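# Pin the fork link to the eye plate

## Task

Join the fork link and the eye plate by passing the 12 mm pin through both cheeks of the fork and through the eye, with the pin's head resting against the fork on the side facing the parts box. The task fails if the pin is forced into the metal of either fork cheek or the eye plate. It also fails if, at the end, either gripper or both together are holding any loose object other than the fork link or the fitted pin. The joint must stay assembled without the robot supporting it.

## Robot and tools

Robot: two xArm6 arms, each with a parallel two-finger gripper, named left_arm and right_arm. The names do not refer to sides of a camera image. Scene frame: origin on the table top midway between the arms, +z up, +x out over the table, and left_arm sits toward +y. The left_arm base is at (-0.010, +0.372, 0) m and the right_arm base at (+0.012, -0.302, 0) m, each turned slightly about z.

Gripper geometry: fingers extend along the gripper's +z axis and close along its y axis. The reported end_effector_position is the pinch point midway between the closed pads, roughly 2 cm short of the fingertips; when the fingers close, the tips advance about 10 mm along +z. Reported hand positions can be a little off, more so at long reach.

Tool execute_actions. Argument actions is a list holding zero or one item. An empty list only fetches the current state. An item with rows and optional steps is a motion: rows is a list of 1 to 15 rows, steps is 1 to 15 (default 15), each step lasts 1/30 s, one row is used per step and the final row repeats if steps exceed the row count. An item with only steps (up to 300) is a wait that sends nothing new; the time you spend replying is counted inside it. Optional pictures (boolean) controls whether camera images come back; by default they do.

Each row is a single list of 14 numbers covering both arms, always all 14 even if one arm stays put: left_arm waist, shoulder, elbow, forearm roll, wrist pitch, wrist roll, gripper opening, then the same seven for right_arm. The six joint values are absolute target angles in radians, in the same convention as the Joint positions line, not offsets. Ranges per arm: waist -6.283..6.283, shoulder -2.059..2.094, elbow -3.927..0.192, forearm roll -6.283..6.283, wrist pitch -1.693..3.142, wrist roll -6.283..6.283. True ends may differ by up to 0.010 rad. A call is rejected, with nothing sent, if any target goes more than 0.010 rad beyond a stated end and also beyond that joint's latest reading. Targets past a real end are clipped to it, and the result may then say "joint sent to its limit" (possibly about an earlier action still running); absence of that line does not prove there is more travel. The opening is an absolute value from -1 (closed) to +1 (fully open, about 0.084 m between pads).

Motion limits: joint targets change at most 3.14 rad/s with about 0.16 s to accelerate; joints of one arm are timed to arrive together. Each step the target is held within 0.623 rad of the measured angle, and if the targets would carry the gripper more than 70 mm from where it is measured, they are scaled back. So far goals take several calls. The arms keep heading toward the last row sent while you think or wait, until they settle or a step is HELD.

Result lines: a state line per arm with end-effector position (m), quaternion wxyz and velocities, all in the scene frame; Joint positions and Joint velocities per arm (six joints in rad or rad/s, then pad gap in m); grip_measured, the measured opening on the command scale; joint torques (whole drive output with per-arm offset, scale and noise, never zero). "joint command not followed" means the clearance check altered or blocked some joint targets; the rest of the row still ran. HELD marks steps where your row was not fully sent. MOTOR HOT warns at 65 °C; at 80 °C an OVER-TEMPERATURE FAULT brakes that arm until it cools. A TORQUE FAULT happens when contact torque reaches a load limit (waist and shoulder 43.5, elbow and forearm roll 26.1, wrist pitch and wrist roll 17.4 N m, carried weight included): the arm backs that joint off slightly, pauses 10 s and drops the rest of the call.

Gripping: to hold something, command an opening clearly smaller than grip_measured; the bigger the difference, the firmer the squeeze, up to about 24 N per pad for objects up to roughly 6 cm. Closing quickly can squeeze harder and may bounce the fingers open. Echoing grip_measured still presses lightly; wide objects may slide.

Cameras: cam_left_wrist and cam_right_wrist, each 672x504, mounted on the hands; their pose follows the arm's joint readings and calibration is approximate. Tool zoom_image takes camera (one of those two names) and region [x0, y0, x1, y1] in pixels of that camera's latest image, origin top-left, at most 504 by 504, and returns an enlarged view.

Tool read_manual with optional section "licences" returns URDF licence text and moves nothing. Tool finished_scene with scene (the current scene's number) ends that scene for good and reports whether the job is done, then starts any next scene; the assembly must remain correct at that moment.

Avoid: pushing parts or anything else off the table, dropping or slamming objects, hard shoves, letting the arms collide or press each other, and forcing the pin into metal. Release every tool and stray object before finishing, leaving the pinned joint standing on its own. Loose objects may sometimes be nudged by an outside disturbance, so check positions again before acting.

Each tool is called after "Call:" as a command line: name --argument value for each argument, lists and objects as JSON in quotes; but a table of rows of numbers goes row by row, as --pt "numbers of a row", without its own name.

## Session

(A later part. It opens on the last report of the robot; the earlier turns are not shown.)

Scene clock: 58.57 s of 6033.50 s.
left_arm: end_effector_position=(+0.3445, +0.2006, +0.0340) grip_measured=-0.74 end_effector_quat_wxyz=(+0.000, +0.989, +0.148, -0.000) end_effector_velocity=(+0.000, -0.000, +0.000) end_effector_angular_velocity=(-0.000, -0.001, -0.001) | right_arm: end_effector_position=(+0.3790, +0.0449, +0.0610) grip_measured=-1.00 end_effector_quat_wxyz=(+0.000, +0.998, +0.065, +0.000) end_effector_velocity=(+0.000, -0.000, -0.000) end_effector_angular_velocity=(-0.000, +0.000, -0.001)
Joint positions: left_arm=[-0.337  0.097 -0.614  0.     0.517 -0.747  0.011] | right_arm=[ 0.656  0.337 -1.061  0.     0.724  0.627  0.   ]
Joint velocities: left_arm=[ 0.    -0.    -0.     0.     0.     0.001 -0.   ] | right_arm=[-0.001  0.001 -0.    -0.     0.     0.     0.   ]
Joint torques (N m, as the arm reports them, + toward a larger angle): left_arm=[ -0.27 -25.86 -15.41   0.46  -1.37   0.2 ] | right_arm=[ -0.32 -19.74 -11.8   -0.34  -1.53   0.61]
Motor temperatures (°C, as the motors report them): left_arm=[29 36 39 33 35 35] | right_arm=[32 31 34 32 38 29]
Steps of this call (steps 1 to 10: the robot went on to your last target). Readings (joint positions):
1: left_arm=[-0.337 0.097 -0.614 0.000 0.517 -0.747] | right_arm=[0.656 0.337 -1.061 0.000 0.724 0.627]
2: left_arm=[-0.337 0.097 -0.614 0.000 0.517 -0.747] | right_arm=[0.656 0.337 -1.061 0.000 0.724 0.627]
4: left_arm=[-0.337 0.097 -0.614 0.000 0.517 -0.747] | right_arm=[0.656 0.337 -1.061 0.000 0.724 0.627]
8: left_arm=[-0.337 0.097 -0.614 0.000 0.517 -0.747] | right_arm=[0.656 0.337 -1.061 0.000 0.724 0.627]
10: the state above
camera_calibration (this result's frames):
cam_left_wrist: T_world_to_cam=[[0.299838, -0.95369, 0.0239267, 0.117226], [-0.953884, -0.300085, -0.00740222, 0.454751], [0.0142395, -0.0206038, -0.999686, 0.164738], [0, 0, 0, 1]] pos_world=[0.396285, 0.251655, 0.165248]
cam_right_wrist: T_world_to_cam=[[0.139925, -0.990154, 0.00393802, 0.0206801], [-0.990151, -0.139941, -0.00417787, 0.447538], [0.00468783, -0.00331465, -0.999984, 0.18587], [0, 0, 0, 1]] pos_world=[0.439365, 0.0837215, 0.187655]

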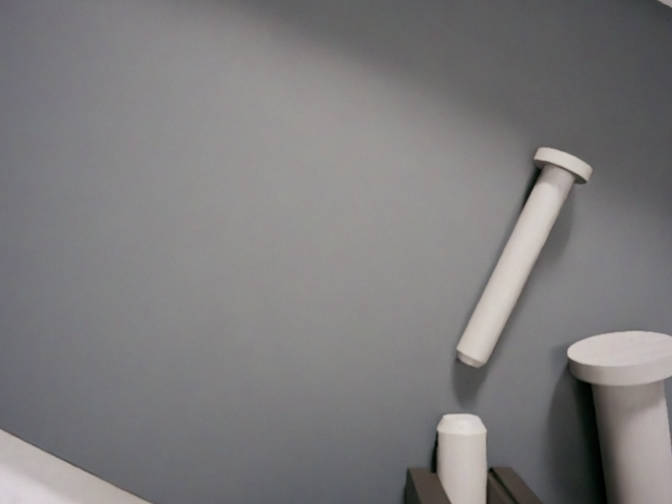

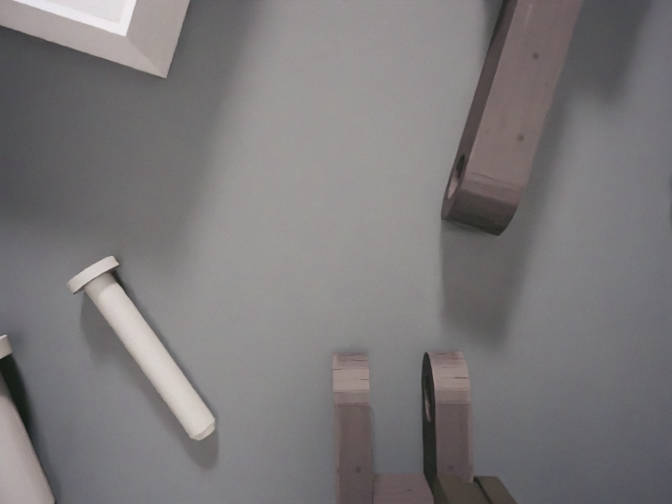

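Call:
execute_actions --actions '[{"rows":[[-0.3372,-0.0574,-0.6404,0,0.6978,-0.7472,-1,0.7211,0.2652,-0.9546,0,0.6894,0.6421,-0.2]]}]' --pictures false

Call:
execute_actions --actions '[{"rows":[[0.0,-0.1,-0.9,0,1.0,0.5,-1,0.7211,0.2652,-0.9546,0,0.6894,0.6421,-0.2]],"steps":8}]' --pictures false

Call:
execute_actions --actions '[{"rows":[[0.0,-0.1,-0.9,0,1.0,1.3,-1,0.7211,0.3217,-0.9463,0,0.6246,0.6421,-0.2]]}]' --pictures false

Call:
execute_actions --actions '[{"steps":15}]'

Call:
execute_actions --actions '[{"rows":[[0.0,-0.1,-0.9,0,1.0,1.3,-1,0.7211,0.3217,-0.9463,0,0.6246,0.6421,-1]]}]' --pictures false

Call:
execute_actions --actions '[{"rows":[[0.0,-0.1,-0.9,0,1.0,1.3,-1,0.7211,0.3172,-0.947,0,0.6298,0.95,-1]]}]' --pictures false

Call:
execute_actions --actions '[{"steps":15}]'

Scene clock: 72.73 s of 6033.50 s.
left_arm: end_effector_position=(+0.3432, +0.2013, +0.0883) grip_measured=-0.74 end_effector_quat_wxyz=(-0.001, +0.989, +0.148, -0.001) end_effector_velocity=(+0.001, -0.001, +0.010) end_effector_angular_velocity=(-0.002, -0.003, +0.001) | right_arm: end_effector_position=(+0.3390, +0.0492, +0.0611) grip_measured=-0.22 end_effector_quat_wxyz=(-0.000, +0.996, +0.090, +0.000) end_effector_velocity=(-0.005, +0.000, -0.002) end_effector_angular_velocity=(-0.002, +0.001, +0.006)
Joint positions: left_arm=[-0.337 -0.054 -0.639  0.     0.695 -0.747  0.011] | right_arm=[ 0.72   0.266 -0.956  0.     0.69   0.642  0.035]
Joint velocities: left_arm=[-0.    -0.021 -0.01  -0.001  0.027 -0.001 -0.   ] | right_arm=[ 0.008 -0.005  0.013 -0.    -0.006  0.002  0.   ]
Joint torques (N m, as the arm reports them, + toward a larger angle): left_arm=[ -0.6  -23.63 -17.64   0.28  -1.24   0.47] | right_arm=[ -0.37 -18.18 -11.74  -0.22  -1.61   0.71]
Motor temperatures (°C, as the motors report them): left_arm=[29 36 39 33 35 35] | right_arm=[32 32 34 32 38 29]
Steps of this call (steps 1 to 15: the robot went on to your last target; steps 16 to 90: nothing new was sent; then 10.67 s passed at rest; steps 91 to 105: all 15 steps of this action). Readings (joint positions):
91: left_arm=[-0.337 0.097 -0.614 0.000 0.517 -0.747] | right_arm=[0.657 0.337 -1.061 -0.000 0.724 0.627]
92: left_arm=[-0.337 0.094 -0.614 0.000 0.522 -0.747] | right_arm=[0.659 0.334 -1.056 -0.000 0.722 0.628]
94: left_arm=[-0.337 0.061 -0.616 0.000 0.567 -0.747] | right_arm=[0.679 0.310 -1.021 -0.000 0.710 0.633]
98: left_arm=[-0.337 -0.035 -0.641 -0.000 0.663 -0.747] | right_arm=[0.714 0.274 -0.968 0.000 0.695 0.640]
105: the state above

Scene clock: 73.00 s of 6033.50 s.
left_arm: end_effector_position=(+0.3785, +0.2395, +0.1220) grip_measured=-0.74 end_effector_quat_wxyz=(+0.000, +0.996, +0.088, +0.000) end_effector_velocity=(+0.191, +0.238, +0.208) end_effector_angular_velocity=(-0.017, -0.055, -0.903) | right_arm: end_effector_position=(+0.3385, +0.0492, +0.0610) grip_measured=-0.22 end_effector_quat_wxyz=(-0.000, +0.996, +0.090, +0.000) end_effector_velocity=(-0.000, -0.000, +0.000) end_effector_angular_velocity=(-0.000, +0.000, +0.000)
Joint positions: left_arm=[-0.216 -0.072 -0.735 -0.     0.806 -0.505  0.011] | right_arm=[ 0.721  0.265 -0.955  0.     0.689  0.642  0.035]
Joint velocities: left_arm=[ 0.699 -0.107 -0.559  0.     0.609  1.602 -0.   ] | right_arm=[ 0.    -0.001  0.002  0.     0.     0.    -0.   ]
Joint torques (N m, as the arm reports them, + toward a larger angle): left_arm=[ -1.04 -22.77 -16.55   0.42  -0.98   0.47] | right_arm=[ -0.21 -18.26 -11.59  -0.46  -1.54   0.67]
Motor temperatures (°C, as the motors report them): left_arm=[29 36 39 33 35 35] | right_arm=[32 32 34 32 38 29]
Steps of this call (steps 1 to 8: all 8 steps of this action). Readings (joint positions):
1: left_arm=[-0.337 -0.055 -0.639 0.000 0.696 -0.747] | right_arm=[0.720 0.266 -0.956 0.000 0.690 0.642]
2: left_arm=[-0.335 -0.055 -0.641 0.000 0.699 -0.741] | right_arm=[0.720 0.266 -0.955 0.000 0.690 0.642]
4: left_arm=[-0.313 -0.058 -0.657 0.000 0.722 -0.697] | right_arm=[0.721 0.266 -0.955 0.000 0.689 0.642]
8: the state above

Scene clock: 73.50 s of 6033.50 s.
left_arm: end_effector_position=(+0.4176, +0.3206, +0.1819) grip_measured=-0.74 end_effector_quat_wxyz=(+0.000, +0.909, -0.416, -0.000) end_effector_velocity=(+0.004, +0.023, +0.014) end_effector_angular_velocity=(-0.001, +0.013, -2.732) | right_arm: end_effector_position=(+0.3386, +0.0495, +0.0366) grip_measured=-0.22 end_effector_quat_wxyz=(-0.000, +0.996, +0.090, +0.000) end_effector_velocity=(-0.002, -0.002, -0.005) end_effector_angular_velocity=(-0.006, +0.006, +0.000)
Joint positions: left_arm=[-0.006 -0.099 -0.895 -0.     0.995  0.738  0.011] | right_arm=[ 0.721  0.321 -0.947 -0.     0.625  0.642  0.035]
Joint velocities: left_arm=[ 0.055 -0.004 -0.04   0.     0.057  2.786 -0.   ] | right_arm=[ 0.     0.008  0.006  0.    -0.005  0.     0.   ]
Joint torques (N m, as the arm reports them, + toward a larger angle): left_arm=[ -0.34 -25.73 -20.04   0.25  -1.28   0.34] | right_arm=[ -0.26 -18.82 -11.3   -0.28  -1.39   0.61]
Motor temperatures (°C, as the motors report them): left_arm=[29 36 39 33 35 35] | right_arm=[32 32 34 32 38 29]
Steps of this call (steps 1 to 15: all 15 steps of this action). Readings (joint positions):
1: left_arm=[-0.193 -0.075 -0.753 -0.000 0.826 -0.449] | right_arm=[0.721 0.266 -0.955 -0.000 0.689 0.642]
2: left_arm=[-0.170 -0.078 -0.769 -0.000 0.846 -0.390] | right_arm=[0.721 0.268 -0.955 -0.000 0.684 0.642]
4: left_arm=[-0.128 -0.083 -0.802 -0.000 0.884 -0.255] | right_arm=[0.721 0.290 -0.954 -0.000 0.657 0.642]
8: left_arm=[-0.053 -0.093 -0.859 0.000 0.951 0.085] | right_arm=[0.721 0.318 -0.944 0.000 0.633 0.642]
15: the state above

Scene clock: 74.00 s of 6033.50 s.
left_arm: end_effector_position=(+0.4186, +0.3231, +0.1840) grip_measured=-0.74 end_effector_quat_wxyz=(+0.000, +0.762, -0.648, -0.000) end_effector_velocity=(+0.000, +0.001, -0.000) end_effector_angular_velocity=(+0.001, +0.000, -0.046) | right_arm: end_effector_position=(+0.3384, +0.0492, +0.0360) grip_measured=-0.22 end_effector_quat_wxyz=(-0.000, +0.996, +0.090, +0.000) end_effector_velocity=(+0.001, -0.000, +0.000) end_effector_angular_velocity=(+0.000, -0.000, -0.001)
Joint positions: left_arm=[-0.    -0.1   -0.9   -0.     1.     1.295  0.011] | right_arm=[ 0.721  0.322 -0.946 -0.     0.625  0.642  0.035]
Joint velocities: left_arm=[ 0.001 -0.     0.     0.001  0.     0.047  0.   ] | right_arm=[-0.001 -0.001  0.     0.     0.    -0.    -0.   ]
Joint torques (N m, as the arm reports them, + toward a larger angle): left_arm=[ -0.49 -26.01 -20.25   0.3   -1.34   0.22] | right_arm=[ -0.15 -18.59 -11.17  -0.25  -1.54   0.63]
Motor temperatures (°C, as the motors report them): left_arm=[29 36 39 33 35 35] | right_arm=[32 32 34 32 38 29]
Steps of this call (steps 1 to 15: the robot went on to your last target). Readings (joint positions):
1: left_arm=[-0.005 -0.099 -0.896 -0.000 0.996 0.831] | right_arm=[0.721 0.321 -0.947 -0.000 0.625 0.642]
2: left_arm=[-0.004 -0.099 -0.897 -0.000 0.997 0.923] | right_arm=[0.721 0.321 -0.947 -0.000 0.625 0.642]
4: left_arm=[-0.002 -0.099 -0.898 -0.000 0.999 1.084] | right_arm=[0.721 0.321 -0.946 -0.000 0.625 0.642]
8: left_arm=[-0.001 -0.100 -0.899 -0.000 1.000 1.248] | right_arm=[0.721 0.322 -0.946 -0.000 0.625 0.642]
15: the state above
camera_calibration (this result's frames):
cam_left_wrist: T_world_to_cam=[[-0.9853, -0.169127, 0.024088, 0.492616], [-0.169347, 0.985529, -0.00737539, -0.180575], [-0.022492, -0.0113462, -0.999683, 0.32859], [0, 0, 0, 1]] pos_world=[0.462185, 0.265005, 0.315288]
cam_right_wrist: T_world_to_cam=[[0.189263, -0.981919, 0.00390805, 0.0136166], [-0.981914, -0.189279, -0.00421942, 0.407438], [0.00488284, -0.00303879, -0.999983, 0.161037], [0, 0, 0, 1]] pos_world=[0.396706, 0.0909793, 0.1627]

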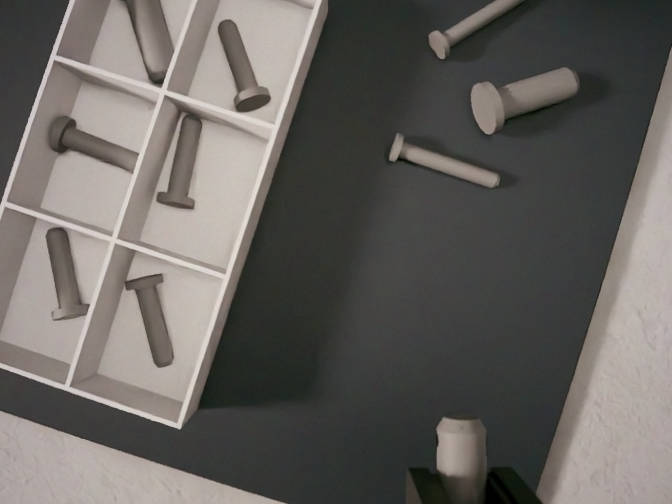

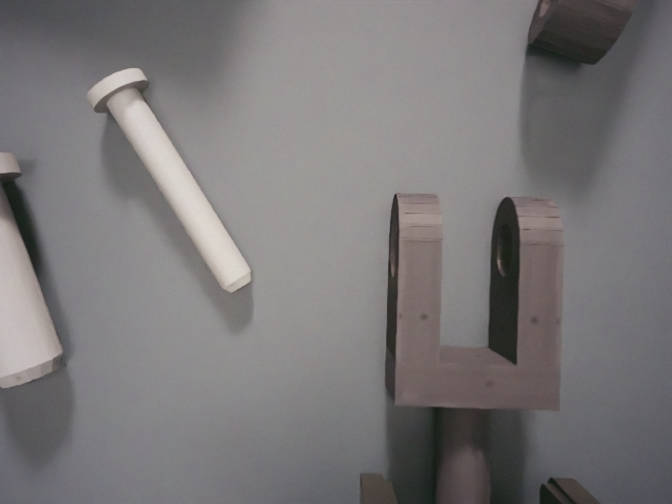

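Scene clock: 74.50 s of 6033.50 s.
left_arm: end_effector_position=(+0.4186, +0.3232, +0.1841) grip_measured=-0.74 end_effector_quat_wxyz=(+0.000, +0.760, -0.649, -0.000) end_effector_velocity=(+0.001, -0.000, +0.001) end_effector_angular_velocity=(+0.000, -0.002, -0.002) | right_arm: end_effector_position=(+0.3384, +0.0492, +0.0360) grip_measured=-0.74 end_effector_quat_wxyz=(-0.000, +0.996, +0.090, +0.000) end_effector_velocity=(-0.000, +0.000, +0.000) end_effector_angular_velocity=(+0.001, -0.001, +0.001)
Joint positions: left_arm=[-0.    -0.1   -0.9    0.     1.     1.3    0.011] | right_arm=[ 0.721  0.322 -0.946  0.     0.625  0.642  0.011]
Joint velocities: left_arm=[ 0.     0.    -0.002  0.    -0.     0.001 -0.   ] | right_arm=[ 0.001 -0.001  0.     0.    -0.    -0.    -0.   ]
Joint torques (N m, as the arm reports them, + toward a larger angle): left_arm=[ -0.17 -25.71 -20.29   0.11  -1.34   0.36] | right_arm=[ -0.16 -18.49 -11.16  -0.36  -1.55   0.66]
Motor temperatures (°C, as the motors report them): left_arm=[29 36 39 33 35 35] | right_arm=[32 32 34 32 38 29]
Steps of this call (steps 1 to 15: all 15 steps of this action). Readings (joint positions):
1: left_arm=[-0.000 -0.100 -0.900 -0.000 1.000 1.297] | right_arm=[0.721 0.322 -0.946 -0.000 0.625 0.642]
2: left_arm=[-0.000 -0.100 -0.900 -0.000 1.000 1.298] | right_arm=[0.721 0.322 -0.946 -0.000 0.625 0.642]
4: left_arm=[-0.000 -0.100 -0.900 -0.000 1.000 1.299] | right_arm=[0.721 0.322 -0.946 0.000 0.625 0.642]
8: left_arm=[-0.000 -0.100 -0.900 -0.000 1.000 1.300] | right_arm=[0.721 0.322 -0.946 0.000 0.625 0.642]
15: the state above

Scene clock: 75.00 s of 6033.50 s.
left_arm: end_effector_position=(+0.4186, +0.3232, +0.1841) grip_measured=-0.74 end_effector_quat_wxyz=(+0.000, +0.760, -0.649, +0.000) end_effector_velocity=(-0.000, +0.000, -0.000) end_effector_angular_velocity=(+0.001, +0.000, -0.001) | right_arm: end_effector_position=(+0.3384, +0.0491, +0.0378) grip_measured=-0.74 end_effector_quat_wxyz=(+0.000, +0.998, -0.060, -0.000) end_effector_velocity=(+0.001, +0.000, +0.001) end_effector_angular_velocity=(+0.001, -0.001, -0.070)
Joint positions: left_arm=[-0.    -0.1   -0.9    0.     1.     1.3    0.011] | right_arm=[ 0.721  0.317 -0.947  0.     0.63   0.943  0.011]
Joint velocities: left_arm=[-0.     0.     0.     0.001 -0.     0.001  0.   ] | right_arm=[-0.    -0.002 -0.001 -0.     0.001  0.07  -0.   ]
Joint torques (N m, as the arm reports them, + toward a larger angle): left_arm=[ -0.44 -25.78 -20.15   0.37  -1.28   0.42] | right_arm=[ -0.25 -19.52 -11.82  -0.32  -1.79   0.56]
Motor temperatures (°C, as the motors report them): left_arm=[29 36 39 33 35 35] | right_arm=[32 32 34 32 38 29]
Steps of this call (steps 1 to 15: all 15 steps of this action). Readings (joint positions):
1: left_arm=[-0.000 -0.100 -0.900 -0.000 1.000 1.300] | right_arm=[0.721 0.322 -0.946 0.000 0.625 0.643]
2: left_arm=[-0.000 -0.100 -0.900 0.000 1.000 1.300] | right_arm=[0.721 0.322 -0.946 0.000 0.625 0.648]
4: left_arm=[-0.000 -0.100 -0.900 -0.000 1.000 1.300] | right_arm=[0.721 0.321 -0.946 -0.000 0.625 0.693]
8: left_arm=[-0.000 -0.100 -0.900 -0.000 1.000 1.300] | right_arm=[0.721 0.319 -0.946 0.000 0.629 0.867]
15: the state above

Scene clock: 75.50 s of 6033.50 s.
left_arm: end_effector_position=(+0.4186, +0.3232, +0.1841) grip_measured=-0.74 end_effector_quat_wxyz=(+0.000, +0.760, -0.649, +0.000) end_effector_velocity=(-0.000, +0.000, -0.000) end_effector_angular_velocity=(+0.001, -0.000, -0.001) | right_arm: end_effector_position=(+0.3384, +0.0492, +0.0380) grip_measured=-0.74 end_effector_quat_wxyz=(+0.000, +0.998, -0.064, -0.000) end_effector_velocity=(+0.000, +0.000, +0.000) end_effector_angular_velocity=(+0.000, -0.000, -0.001)
Joint positions: left_arm=[ 0.    -0.1   -0.9   -0.     1.     1.3    0.011] | right_arm=[ 0.721  0.317 -0.947  0.     0.63   0.95   0.011]
Joint velocities: left_arm=[-0.    -0.     0.     0.001 -0.     0.001 -0.   ] | right_arm=[-0.    -0.001 -0.     0.     0.     0.001  0.   ]
Joint torques (N m, as the arm reports them, + toward a larger angle): left_arm=[ -0.26 -25.64 -20.17   0.41  -1.27   0.31] | right_arm=[ -0.36 -19.43 -11.81  -0.3   -1.71   0.53]
Motor temperatures (°C, as the motors report them): left_arm=[29 36 39 33 35 35] | right_arm=[32 32 34 32 38 29]
Steps of this call (steps 1 to 15: the robot went on to your last target). Readings (joint positions):
1: left_arm=[-0.000 -0.100 -0.900 -0.000 1.000 1.300] | right_arm=[0.721 0.317 -0.947 0.000 0.630 0.945]
2: left_arm=[-0.000 -0.100 -0.900 -0.000 1.000 1.300] | right_arm=[0.721 0.317 -0.947 0.000 0.630 0.947]
4: left_arm=[-0.000 -0.100 -0.900 -0.000 1.000 1.300] | right_arm=[0.721 0.317 -0.947 0.000 0.630 0.948]
8: left_arm=[-0.000 -0.100 -0.900 0.000 1.000 1.300] | right_arm=[0.721 0.317 -0.947 0.000 0.630 0.949]
15: the state above
All arms were judged still, so your last target was given up. Only a new action makes them travel on or press farther. Fingers that are still opening or closing keep moving.
camera_calibration (this result's frames):
cam_left_wrist: T_world_to_cam=[[-0.986069, -0.164607, 0.0239269, 0.491567], [-0.164825, 0.986295, -0.00741767, -0.182764], [-0.022378, -0.0112581, -0.999686, 0.328595], [0, 0, 0, 1]] pos_world=[0.461948, 0.264874, 0.315375]
cam_right_wrist: T_world_to_cam=[[-0.117158, -0.993105, 0.00394779, 0.117887], [-0.993106, 0.117142, -0.00417333, 0.39618], [0.00368211, -0.00440952, -0.999983, 0.163483], [0, 0, 0, 1]] pos_world=[0.406658, 0.0713861, 0.164669]

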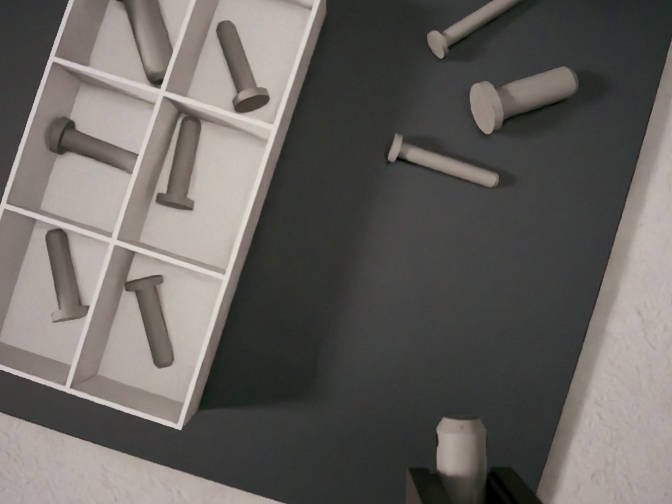

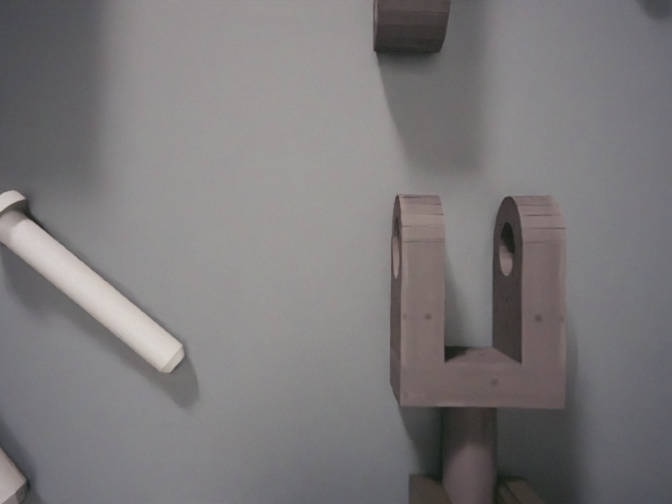

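Call:
execute_actions --actions '[{"rows":[[0.0,-0.1,-0.9,0,1.0,1.3,-1,0.6944,0.3907,-1.0612,0,0.6705,0.9234,-1]]}]' --pictures false

Call:
execute_actions --actions '[{"steps":15}]'

Scene clock: 81.33 s of 6033.50 s.
left_arm: end_effector_position=(+0.4186, +0.3232, +0.1841) grip_measured=-0.74 end_effector_quat_wxyz=(+0.000, +0.760, -0.649, +0.000) end_effector_velocity=(+0.001, -0.000, +0.001) end_effector_angular_velocity=(-0.001, -0.002, +0.001) | right_arm: end_effector_position=(+0.3664, +0.0598, +0.0379) grip_measured=-0.74 end_effector_quat_wxyz=(+0.000, +0.998, -0.064, -0.000) end_effector_velocity=(+0.005, +0.002, +0.002) end_effector_angular_velocity=(+0.003, -0.003, -0.001)
Joint positions: left_arm=[ 0.    -0.1   -0.9    0.     1.     1.3    0.011] | right_arm=[ 0.695  0.39  -1.059  0.     0.67   0.924  0.011]
Joint velocities: left_arm=[-0.    -0.001 -0.002 -0.001 -0.    -0.001  0.   ] | right_arm=[-0.004  0.007 -0.016  0.     0.005 -0.003 -0.   ]
Joint torques (N m, as the arm reports them, + toward a larger angle): left_arm=[ -0.51 -25.53 -20.38   0.27  -1.4    0.09] | right_arm=[ -0.09 -20.76 -12.1   -0.45  -1.72   0.61]
Motor temperatures (°C, as the motors report them): left_arm=[29 36 40 33 35 35] | right_arm=[32 32 34 32 38 29]
Steps of this call (steps 1 to 90: nothing new was sent; then 2.33 s passed at rest; steps 91 to 105: all 15 steps of this action). Readings (joint positions):
91: left_arm=[0.000 -0.100 -0.900 -0.000 1.000 1.300] | right_arm=[0.721 0.317 -0.947 0.000 0.630 0.950]
92: left_arm=[-0.000 -0.100 -0.900 0.000 1.000 1.300] | right_arm=[0.720 0.320 -0.951 0.000 0.632 0.949]
94: left_arm=[0.000 -0.100 -0.900 -0.000 1.000 1.300] | right_arm=[0.712 0.344 -0.987 0.000 0.646 0.940]
98: left_arm=[-0.000 -0.100 -0.900 0.000 1.000 1.300] | right_arm=[0.697 0.381 -1.047 -0.000 0.664 0.927]
105: the state above

Scene clock: 81.83 s of 6033.50 s.
left_arm: end_effector_position=(+0.4186, +0.3232, +0.1841) grip_measured=-0.74 end_effector_quat_wxyz=(+0.000, +0.760, -0.649, +0.000) end_effector_velocity=(+0.001, -0.000, +0.001) end_effector_angular_velocity=(-0.000, -0.001, -0.000) | right_arm: end_effector_position=(+0.3669, +0.0600, +0.0380) grip_measured=-0.74 end_effector_quat_wxyz=(+0.000, +0.998, -0.064, +0.000) end_effector_velocity=(+0.000, +0.000, -0.000) end_effector_angular_velocity=(+0.000, -0.000, +0.000)
Joint positions: left_arm=[ 0.    -0.1   -0.9    0.     1.     1.3    0.011] | right_arm=[ 0.694  0.391 -1.061  0.     0.671  0.923  0.011]
Joint velocities: left_arm=[ 0.     0.    -0.002  0.    -0.     0.     0.   ] | right_arm=[-0.     0.001 -0.    -0.    -0.001 -0.    -0.   ]
Joint torques (N m, as the arm reports them, + toward a larger angle): left_arm=[ -0.35 -25.56 -20.2    0.2   -1.37   0.38] | right_arm=[ -0.27 -21.04 -12.15  -0.24  -1.76   0.71]
Motor temperatures (°C, as the motors report them): left_arm=[29 36 40 33 35 35] | right_arm=[32 32 34 32 38 29]
Steps of this call (steps 1 to 15: the robot went on to your last target). Readings (joint positions):
1: left_arm=[-0.000 -0.100 -0.900 0.000 1.000 1.300] | right_arm=[0.695 0.390 -1.060 0.000 0.670 0.924]
2: left_arm=[-0.000 -0.100 -0.900 0.000 1.000 1.300] | right_arm=[0.695 0.390 -1.060 0.000 0.670 0.924]
4: left_arm=[0.000 -0.100 -0.900 0.000 1.000 1.300] | right_arm=[0.695 0.390 -1.061 0.000 0.670 0.923]
8: left_arm=[0.000 -0.100 -0.900 -0.000 1.000 1.300] | right_arm=[0.694 0.391 -1.061 0.000 0.670 0.923]
15: the state above
All arms were judged still, so your last target was given up. Only a new action makes them travel on or press farther. Fingers that are still opening or closing keep moving.
camera_calibration (this result's frames):
cam_left_wrist: T_world_to_cam=[[-0.986069, -0.164607, 0.0239271, 0.491567], [-0.164825, 0.986295, -0.00741749, -0.182764], [-0.0223782, -0.011258, -0.999686, 0.328595], [0, 0, 0, 1]] pos_world=[0.461948, 0.264874, 0.315375]
cam_right_wrist: T_world_to_cam=[[-0.117301, -0.993089, 0.00393638, 0.131952], [-0.99309, 0.117284, -0.00418141, 0.423172], [0.00369083, -0.00439966, -0.999984, 0.163447], [0, 0, 0, 1]] pos_world=[0.435123, 0.0821272, 0.164695]

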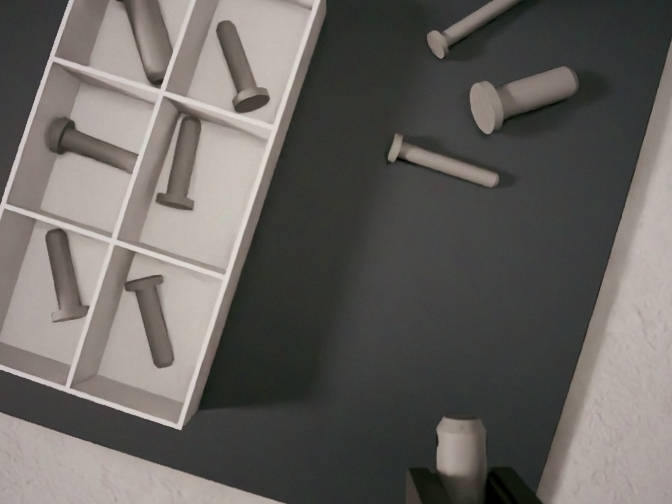

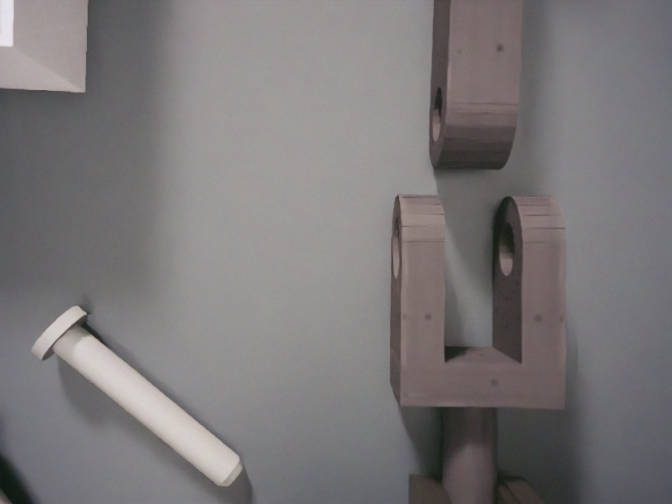

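Call:
execute_actions --actions '[{"rows":[[0.0,-0.1,-0.9,0,1.0,1.3,-1,0.697,0.395,-1.068,0,0.673,0.946,-1]]}]' --pictures false

Call:
execute_actions --actions '[{"rows":[[0.0,-0.1,-0.9,0,1.0,1.3,-1,0.6813,0.4118,-1.0947,0,0.683,0.9303,-1]]}]' --pictures false

Call:
execute_actions --actions '[{"rows":[[0.0,-0.1,-0.9,0,1.0,1.3,-1,0.6656,0.4285,-1.1215,0,0.6929,0.9146,-1]]}]' --pictures false

Call:
execute_actions --actions '[{"rows":[[0.0,-0.1,-0.9,0,1.0,1.3,-1,0.6499,0.4453,-1.1482,0,0.7029,0.8989,-1]]}]' --pictures false

Call:
execute_actions --actions '[{"rows":[[0.0,-0.1,-0.9,0,1.0,1.3,-1,0.6499,0.4491,-1.1473,0,0.6982,0.8989,-1]]}]'

Scene clock: 99.80 s of 6033.50 s.
left_arm: end_effector_position=(+0.4186, +0.3232, +0.1841) grip_measured=-0.74 end_effector_quat_wxyz=(+0.000, +0.760, -0.649, +0.000) end_effector_velocity=(+0.001, -0.000, +0.001) end_effector_angular_velocity=(-0.000, -0.002, +0.001) | right_arm: end_effector_position=(+0.3671, +0.0620, +0.0380) grip_measured=-0.74 end_effector_quat_wxyz=(+0.000, +0.997, -0.074, -0.000) end_effector_velocity=(-0.001, +0.001, +0.000) end_effector_angular_velocity=(-0.000, -0.000, +0.001)
Joint positions: left_arm=[-0.    -0.1   -0.9    0.     1.     1.3    0.011] | right_arm=[ 0.697  0.395 -1.068  0.     0.673  0.946  0.011]
Joint velocities: left_arm=[-0.     0.    -0.002 -0.     0.    -0.001 -0.   ] | right_arm=[ 0.003  0.    -0.001 -0.     0.     0.002 -0.   ]
Joint torques (N m, as the arm reports them, + toward a larger angle): left_arm=[ -0.73 -25.49 -20.4    0.34  -1.28   0.37] | right_arm=[ -0.09 -21.29 -12.1   -0.37  -1.77   0.69]
Motor temperatures (°C, as the motors report them): left_arm=[29 36 40 33 35 35] | right_arm=[32 32 34 32 38 29]
Steps of this call (steps 1 to 90: nothing new was sent; then 14.47 s passed at rest; steps 91 to 105: all 15 steps of this action). Readings (joint positions):
91: left_arm=[-0.000 -0.100 -0.900 -0.000 1.000 1.300] | right_arm=[0.694 0.391 -1.061 0.000 0.671 0.924]
92: left_arm=[0.000 -0.100 -0.900 0.000 1.000 1.300] | right_arm=[0.695 0.391 -1.062 0.000 0.671 0.927]
94: left_arm=[-0.000 -0.100 -0.900 -0.000 1.000 1.300] | right_arm=[0.696 0.393 -1.065 0.000 0.672 0.936]
98: left_arm=[0.000 -0.100 -0.900 -0.000 1.000 1.300] | right_arm=[0.697 0.395 -1.067 -0.000 0.673 0.944]
105: the state above

Scene clock: 100.30 s of 6033.50 s.
left_arm: end_effector_position=(+0.4186, +0.3232, +0.1841) grip_measured=-0.74 end_effector_quat_wxyz=(+0.000, +0.760, -0.649, +0.000) end_effector_velocity=(-0.000, +0.000, -0.000) end_effector_angular_velocity=(+0.000, +0.000, +0.000) | right_arm: end_effector_position=(+0.3770, +0.0608, +0.0380) grip_measured=-0.74 end_effector_quat_wxyz=(+0.000, +0.997, -0.074, -0.000) end_effector_velocity=(+0.002, +0.000, +0.001) end_effector_angular_velocity=(+0.002, -0.002, -0.000)
Joint positions: left_arm=[ 0.    -0.1   -0.9    0.     1.     1.3    0.011] | right_arm=[ 0.682  0.412 -1.094  0.     0.683  0.93   0.011]
Joint velocities: left_arm=[ 0. -0.  0.  0. -0. -0. -0.] | right_arm=[-0.002  0.    -0.003  0.     0.    -0.002  0.   ]
Joint torques (N m, as the arm reports them, + toward a larger angle): left_arm=[ -0.5  -25.7  -20.13   0.3   -1.15   0.28] | right_arm=[ -0.04 -21.32 -12.26  -0.29  -1.66   0.6 ]
Motor temperatures (°C, as the motors report them): left_arm=[29 36 40 33 35 35] | right_arm=[32 32 34 32 38 29]
Steps of this call (steps 1 to 15: all 15 steps of this action). Readings (joint positions):
1: left_arm=[-0.000 -0.100 -0.900 0.000 1.000 1.300] | right_arm=[0.697 0.395 -1.068 0.000 0.673 0.946]
2: left_arm=[-0.000 -0.100 -0.900 -0.000 1.000 1.300] | right_arm=[0.695 0.397 -1.072 0.000 0.675 0.943]
4: left_arm=[0.000 -0.100 -0.900 0.000 1.000 1.300] | right_arm=[0.688 0.405 -1.083 -0.000 0.679 0.937]
8: left_arm=[0.000 -0.100 -0.900 0.000 1.000 1.300] | right_arm=[0.682 0.410 -1.092 -0.000 0.682 0.932]
15: the state above

Scene clock: 100.80 s of 6033.50 s.
left_arm: end_effector_position=(+0.4186, +0.3232, +0.1841) grip_measured=-0.74 end_effector_quat_wxyz=(+0.000, +0.760, -0.649, +0.000) end_effector_velocity=(-0.000, +0.000, -0.000) end_effector_angular_velocity=(+0.000, +0.000, -0.000) | right_arm: end_effector_position=(+0.3871, +0.0593, +0.0381) grip_measured=-0.74 end_effector_quat_wxyz=(-0.000, +0.997, -0.074, +0.000) end_effector_velocity=(+0.001, +0.001, +0.001) end_effector_angular_velocity=(+0.002, -0.002, +0.001)
Joint positions: left_arm=[-0.    -0.1   -0.9    0.     1.     1.3    0.011] | right_arm=[ 0.666  0.428 -1.121  0.     0.693  0.915  0.011]
Joint velocities: left_arm=[-0. -0.  0. -0.  0.  0. -0.] | right_arm=[-0.001 -0.    -0.003  0.     0.    -0.002 -0.   ]
Joint torques (N m, as the arm reports them, + toward a larger angle): left_arm=[ -0.19 -25.8  -20.4    0.16  -1.33   0.19] | right_arm=[ -0.48 -21.67 -12.23  -0.38  -1.68   0.55]
Motor temperatures (°C, as the motors report them): left_arm=[29 36 40 33 35 35] | right_arm=[32 32 34 32 38 29]
Steps of this call (steps 1 to 15: all 15 steps of this action). Readings (joint positions):
1: left_arm=[0.000 -0.100 -0.900 0.000 1.000 1.300] | right_arm=[0.681 0.412 -1.095 0.000 0.683 0.930]
2: left_arm=[-0.000 -0.100 -0.900 -0.000 1.000 1.300] | right_arm=[0.680 0.414 -1.098 0.000 0.685 0.928]
4: left_arm=[0.000 -0.100 -0.900 -0.000 1.000 1.300] | right_arm=[0.673 0.421 -1.110 -0.000 0.689 0.921]
8: left_arm=[-0.000 -0.100 -0.900 -0.000 1.000 1.300] | right_arm=[0.667 0.427 -1.119 -0.000 0.692 0.916]
15: the state above

Scene clock: 101.30 s of 6033.50 s.
left_arm: end_effector_position=(+0.4186, +0.3232, +0.1841) grip_measured=-0.74 end_effector_quat_wxyz=(+0.000, +0.760, -0.649, +0.000) end_effector_velocity=(-0.000, +0.000, +0.000) end_effector_angular_velocity=(+0.000, +0.000, +0.001) | right_arm: end_effector_position=(+0.3971, +0.0575, +0.0380) grip_measured=-0.74 end_effector_quat_wxyz=(+0.000, +0.997, -0.074, -0.000) end_effector_velocity=(+0.000, +0.001, -0.000) end_effector_angular_velocity=(+0.000, -0.000, +0.002)
Joint positions: left_arm=[-0.    -0.1   -0.9    0.     1.     1.3    0.011] | right_arm=[ 0.65   0.445 -1.148  0.     0.703  0.899  0.011]
Joint velocities: left_arm=[ 0.    -0.     0.     0.     0.    -0.002  0.   ] | right_arm=[ 0.     0.002 -0.003 -0.     0.    -0.002  0.   ]
Joint torques (N m, as the arm reports them, + toward a larger angle): left_arm=[ -0.46 -25.91 -20.02   0.34  -1.4    0.24] | right_arm=[  0.04 -21.89 -12.17  -0.45  -1.75   0.56]
Motor temperatures (°C, as the motors report them): left_arm=[29 36 40 33 35 35] | right_arm=[32 32 34 32 38 29]
Steps of this call (steps 1 to 15: all 15 steps of this action). Readings (joint positions):
1: left_arm=[0.000 -0.100 -0.900 -0.000 1.000 1.300] | right_arm=[0.666 0.429 -1.122 0.000 0.693 0.914]
2: left_arm=[-0.000 -0.100 -0.900 -0.000 1.000 1.300] | right_arm=[0.664 0.431 -1.125 0.000 0.695 0.912]
4: left_arm=[-0.000 -0.100 -0.900 -0.000 1.000 1.300] | right_arm=[0.657 0.438 -1.137 -0.000 0.699 0.906]
8: left_arm=[-0.000 -0.100 -0.900 0.000 1.000 1.300] | right_arm=[0.651 0.444 -1.146 -0.000 0.702 0.900]
15: the state above

Scene clock: 101.80 s of 6033.50 s.
left_arm: end_effector_position=(+0.4186, +0.3232, +0.1841) grip_measured=-0.74 end_effector_quat_wxyz=(+0.000, +0.760, -0.649, +0.000) end_effector_velocity=(+0.000, +0.000, +0.000) end_effector_angular_velocity=(+0.000, -0.001, -0.000) | right_arm: end_effector_position=(+0.3972, +0.0575, +0.0362) grip_measured=-0.74 end_effector_quat_wxyz=(-0.000, +0.997, -0.074, +0.000) end_effector_velocity=(+0.001, +0.000, -0.000) end_effector_angular_velocity=(+0.002, -0.002, -0.001)
Joint positions: left_arm=[-0.    -0.1   -0.9    0.     1.     1.3    0.011] | right_arm=[ 0.65   0.449 -1.147  0.     0.698  0.899  0.011]
Joint velocities: left_arm=[ 0.    -0.    -0.001  0.     0.     0.    -0.   ] | right_arm=[-0.001  0.001  0.    -0.    -0.003  0.     0.   ]
Joint torques (N m, as the arm reports them, + toward a larger angle): left_arm=[ -0.27 -25.18 -20.37   0.34  -1.32   0.43] | right_arm=[ -0.64 -21.28 -12.06  -0.49  -1.81   0.63]
Motor temperatures (°C, as the motors report them): left_arm=[29 36 40 33 35 35] | right_arm=[32 32 34 32 38 29]
Steps of this call (steps 1 to 15: all 15 steps of this action). Readings (joint positions):
1: left_arm=[-0.000 -0.100 -0.900 0.000 1.000 1.300] | right_arm=[0.650 0.445 -1.148 0.000 0.703 0.899]
2: left_arm=[-0.000 -0.100 -0.900 -0.000 1.000 1.300] | right_arm=[0.650 0.446 -1.148 -0.000 0.702 0.899]
4: left_arm=[0.000 -0.100 -0.900 0.000 1.000 1.300] | right_arm=[0.650 0.447 -1.148 -0.000 0.700 0.899]
8: left_arm=[-0.000 -0.100 -0.900 -0.000 1.000 1.300] | right_arm=[0.650 0.449 -1.147 0.000 0.699 0.899]
15: the state above
camera_calibration (this result's frames):
cam_left_wrist: T_world_to_cam=[[-0.986069, -0.164607, 0.0239269, 0.491567], [-0.164825, 0.986295, -0.00741755, -0.182764], [-0.022378, -0.011258, -0.999686, 0.328595], [0, 0, 0, 1]] pos_world=[0.461948, 0.264874, 0.315375]
cam_right_wrist: T_world_to_cam=[[-0.137084, -0.990553, 0.00367914, 0.140786], [-0.990552, 0.137068, -0.00436537, 0.451457], [0.00381983, -0.0042428, -0.999984, 0.161494], [0, 0, 0, 1]] pos_world=[0.465874, 0.0782611, 0.162944]

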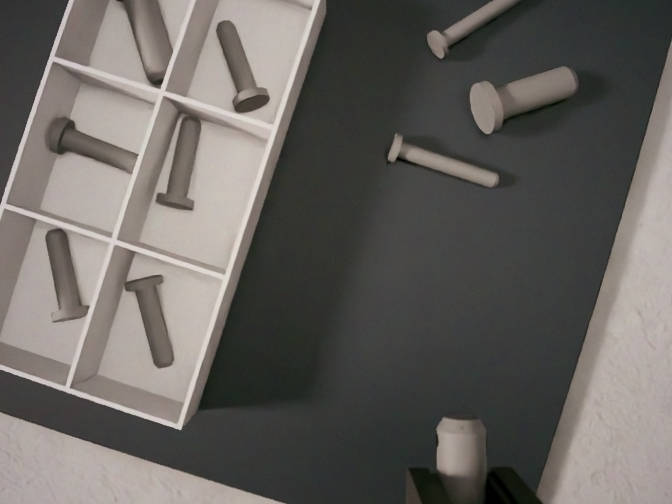

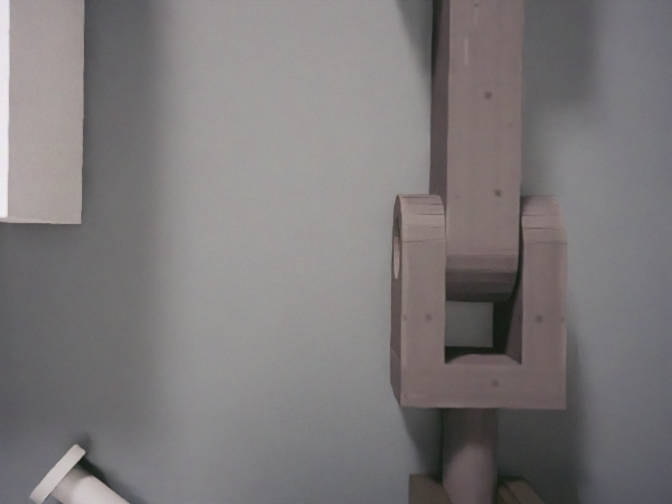

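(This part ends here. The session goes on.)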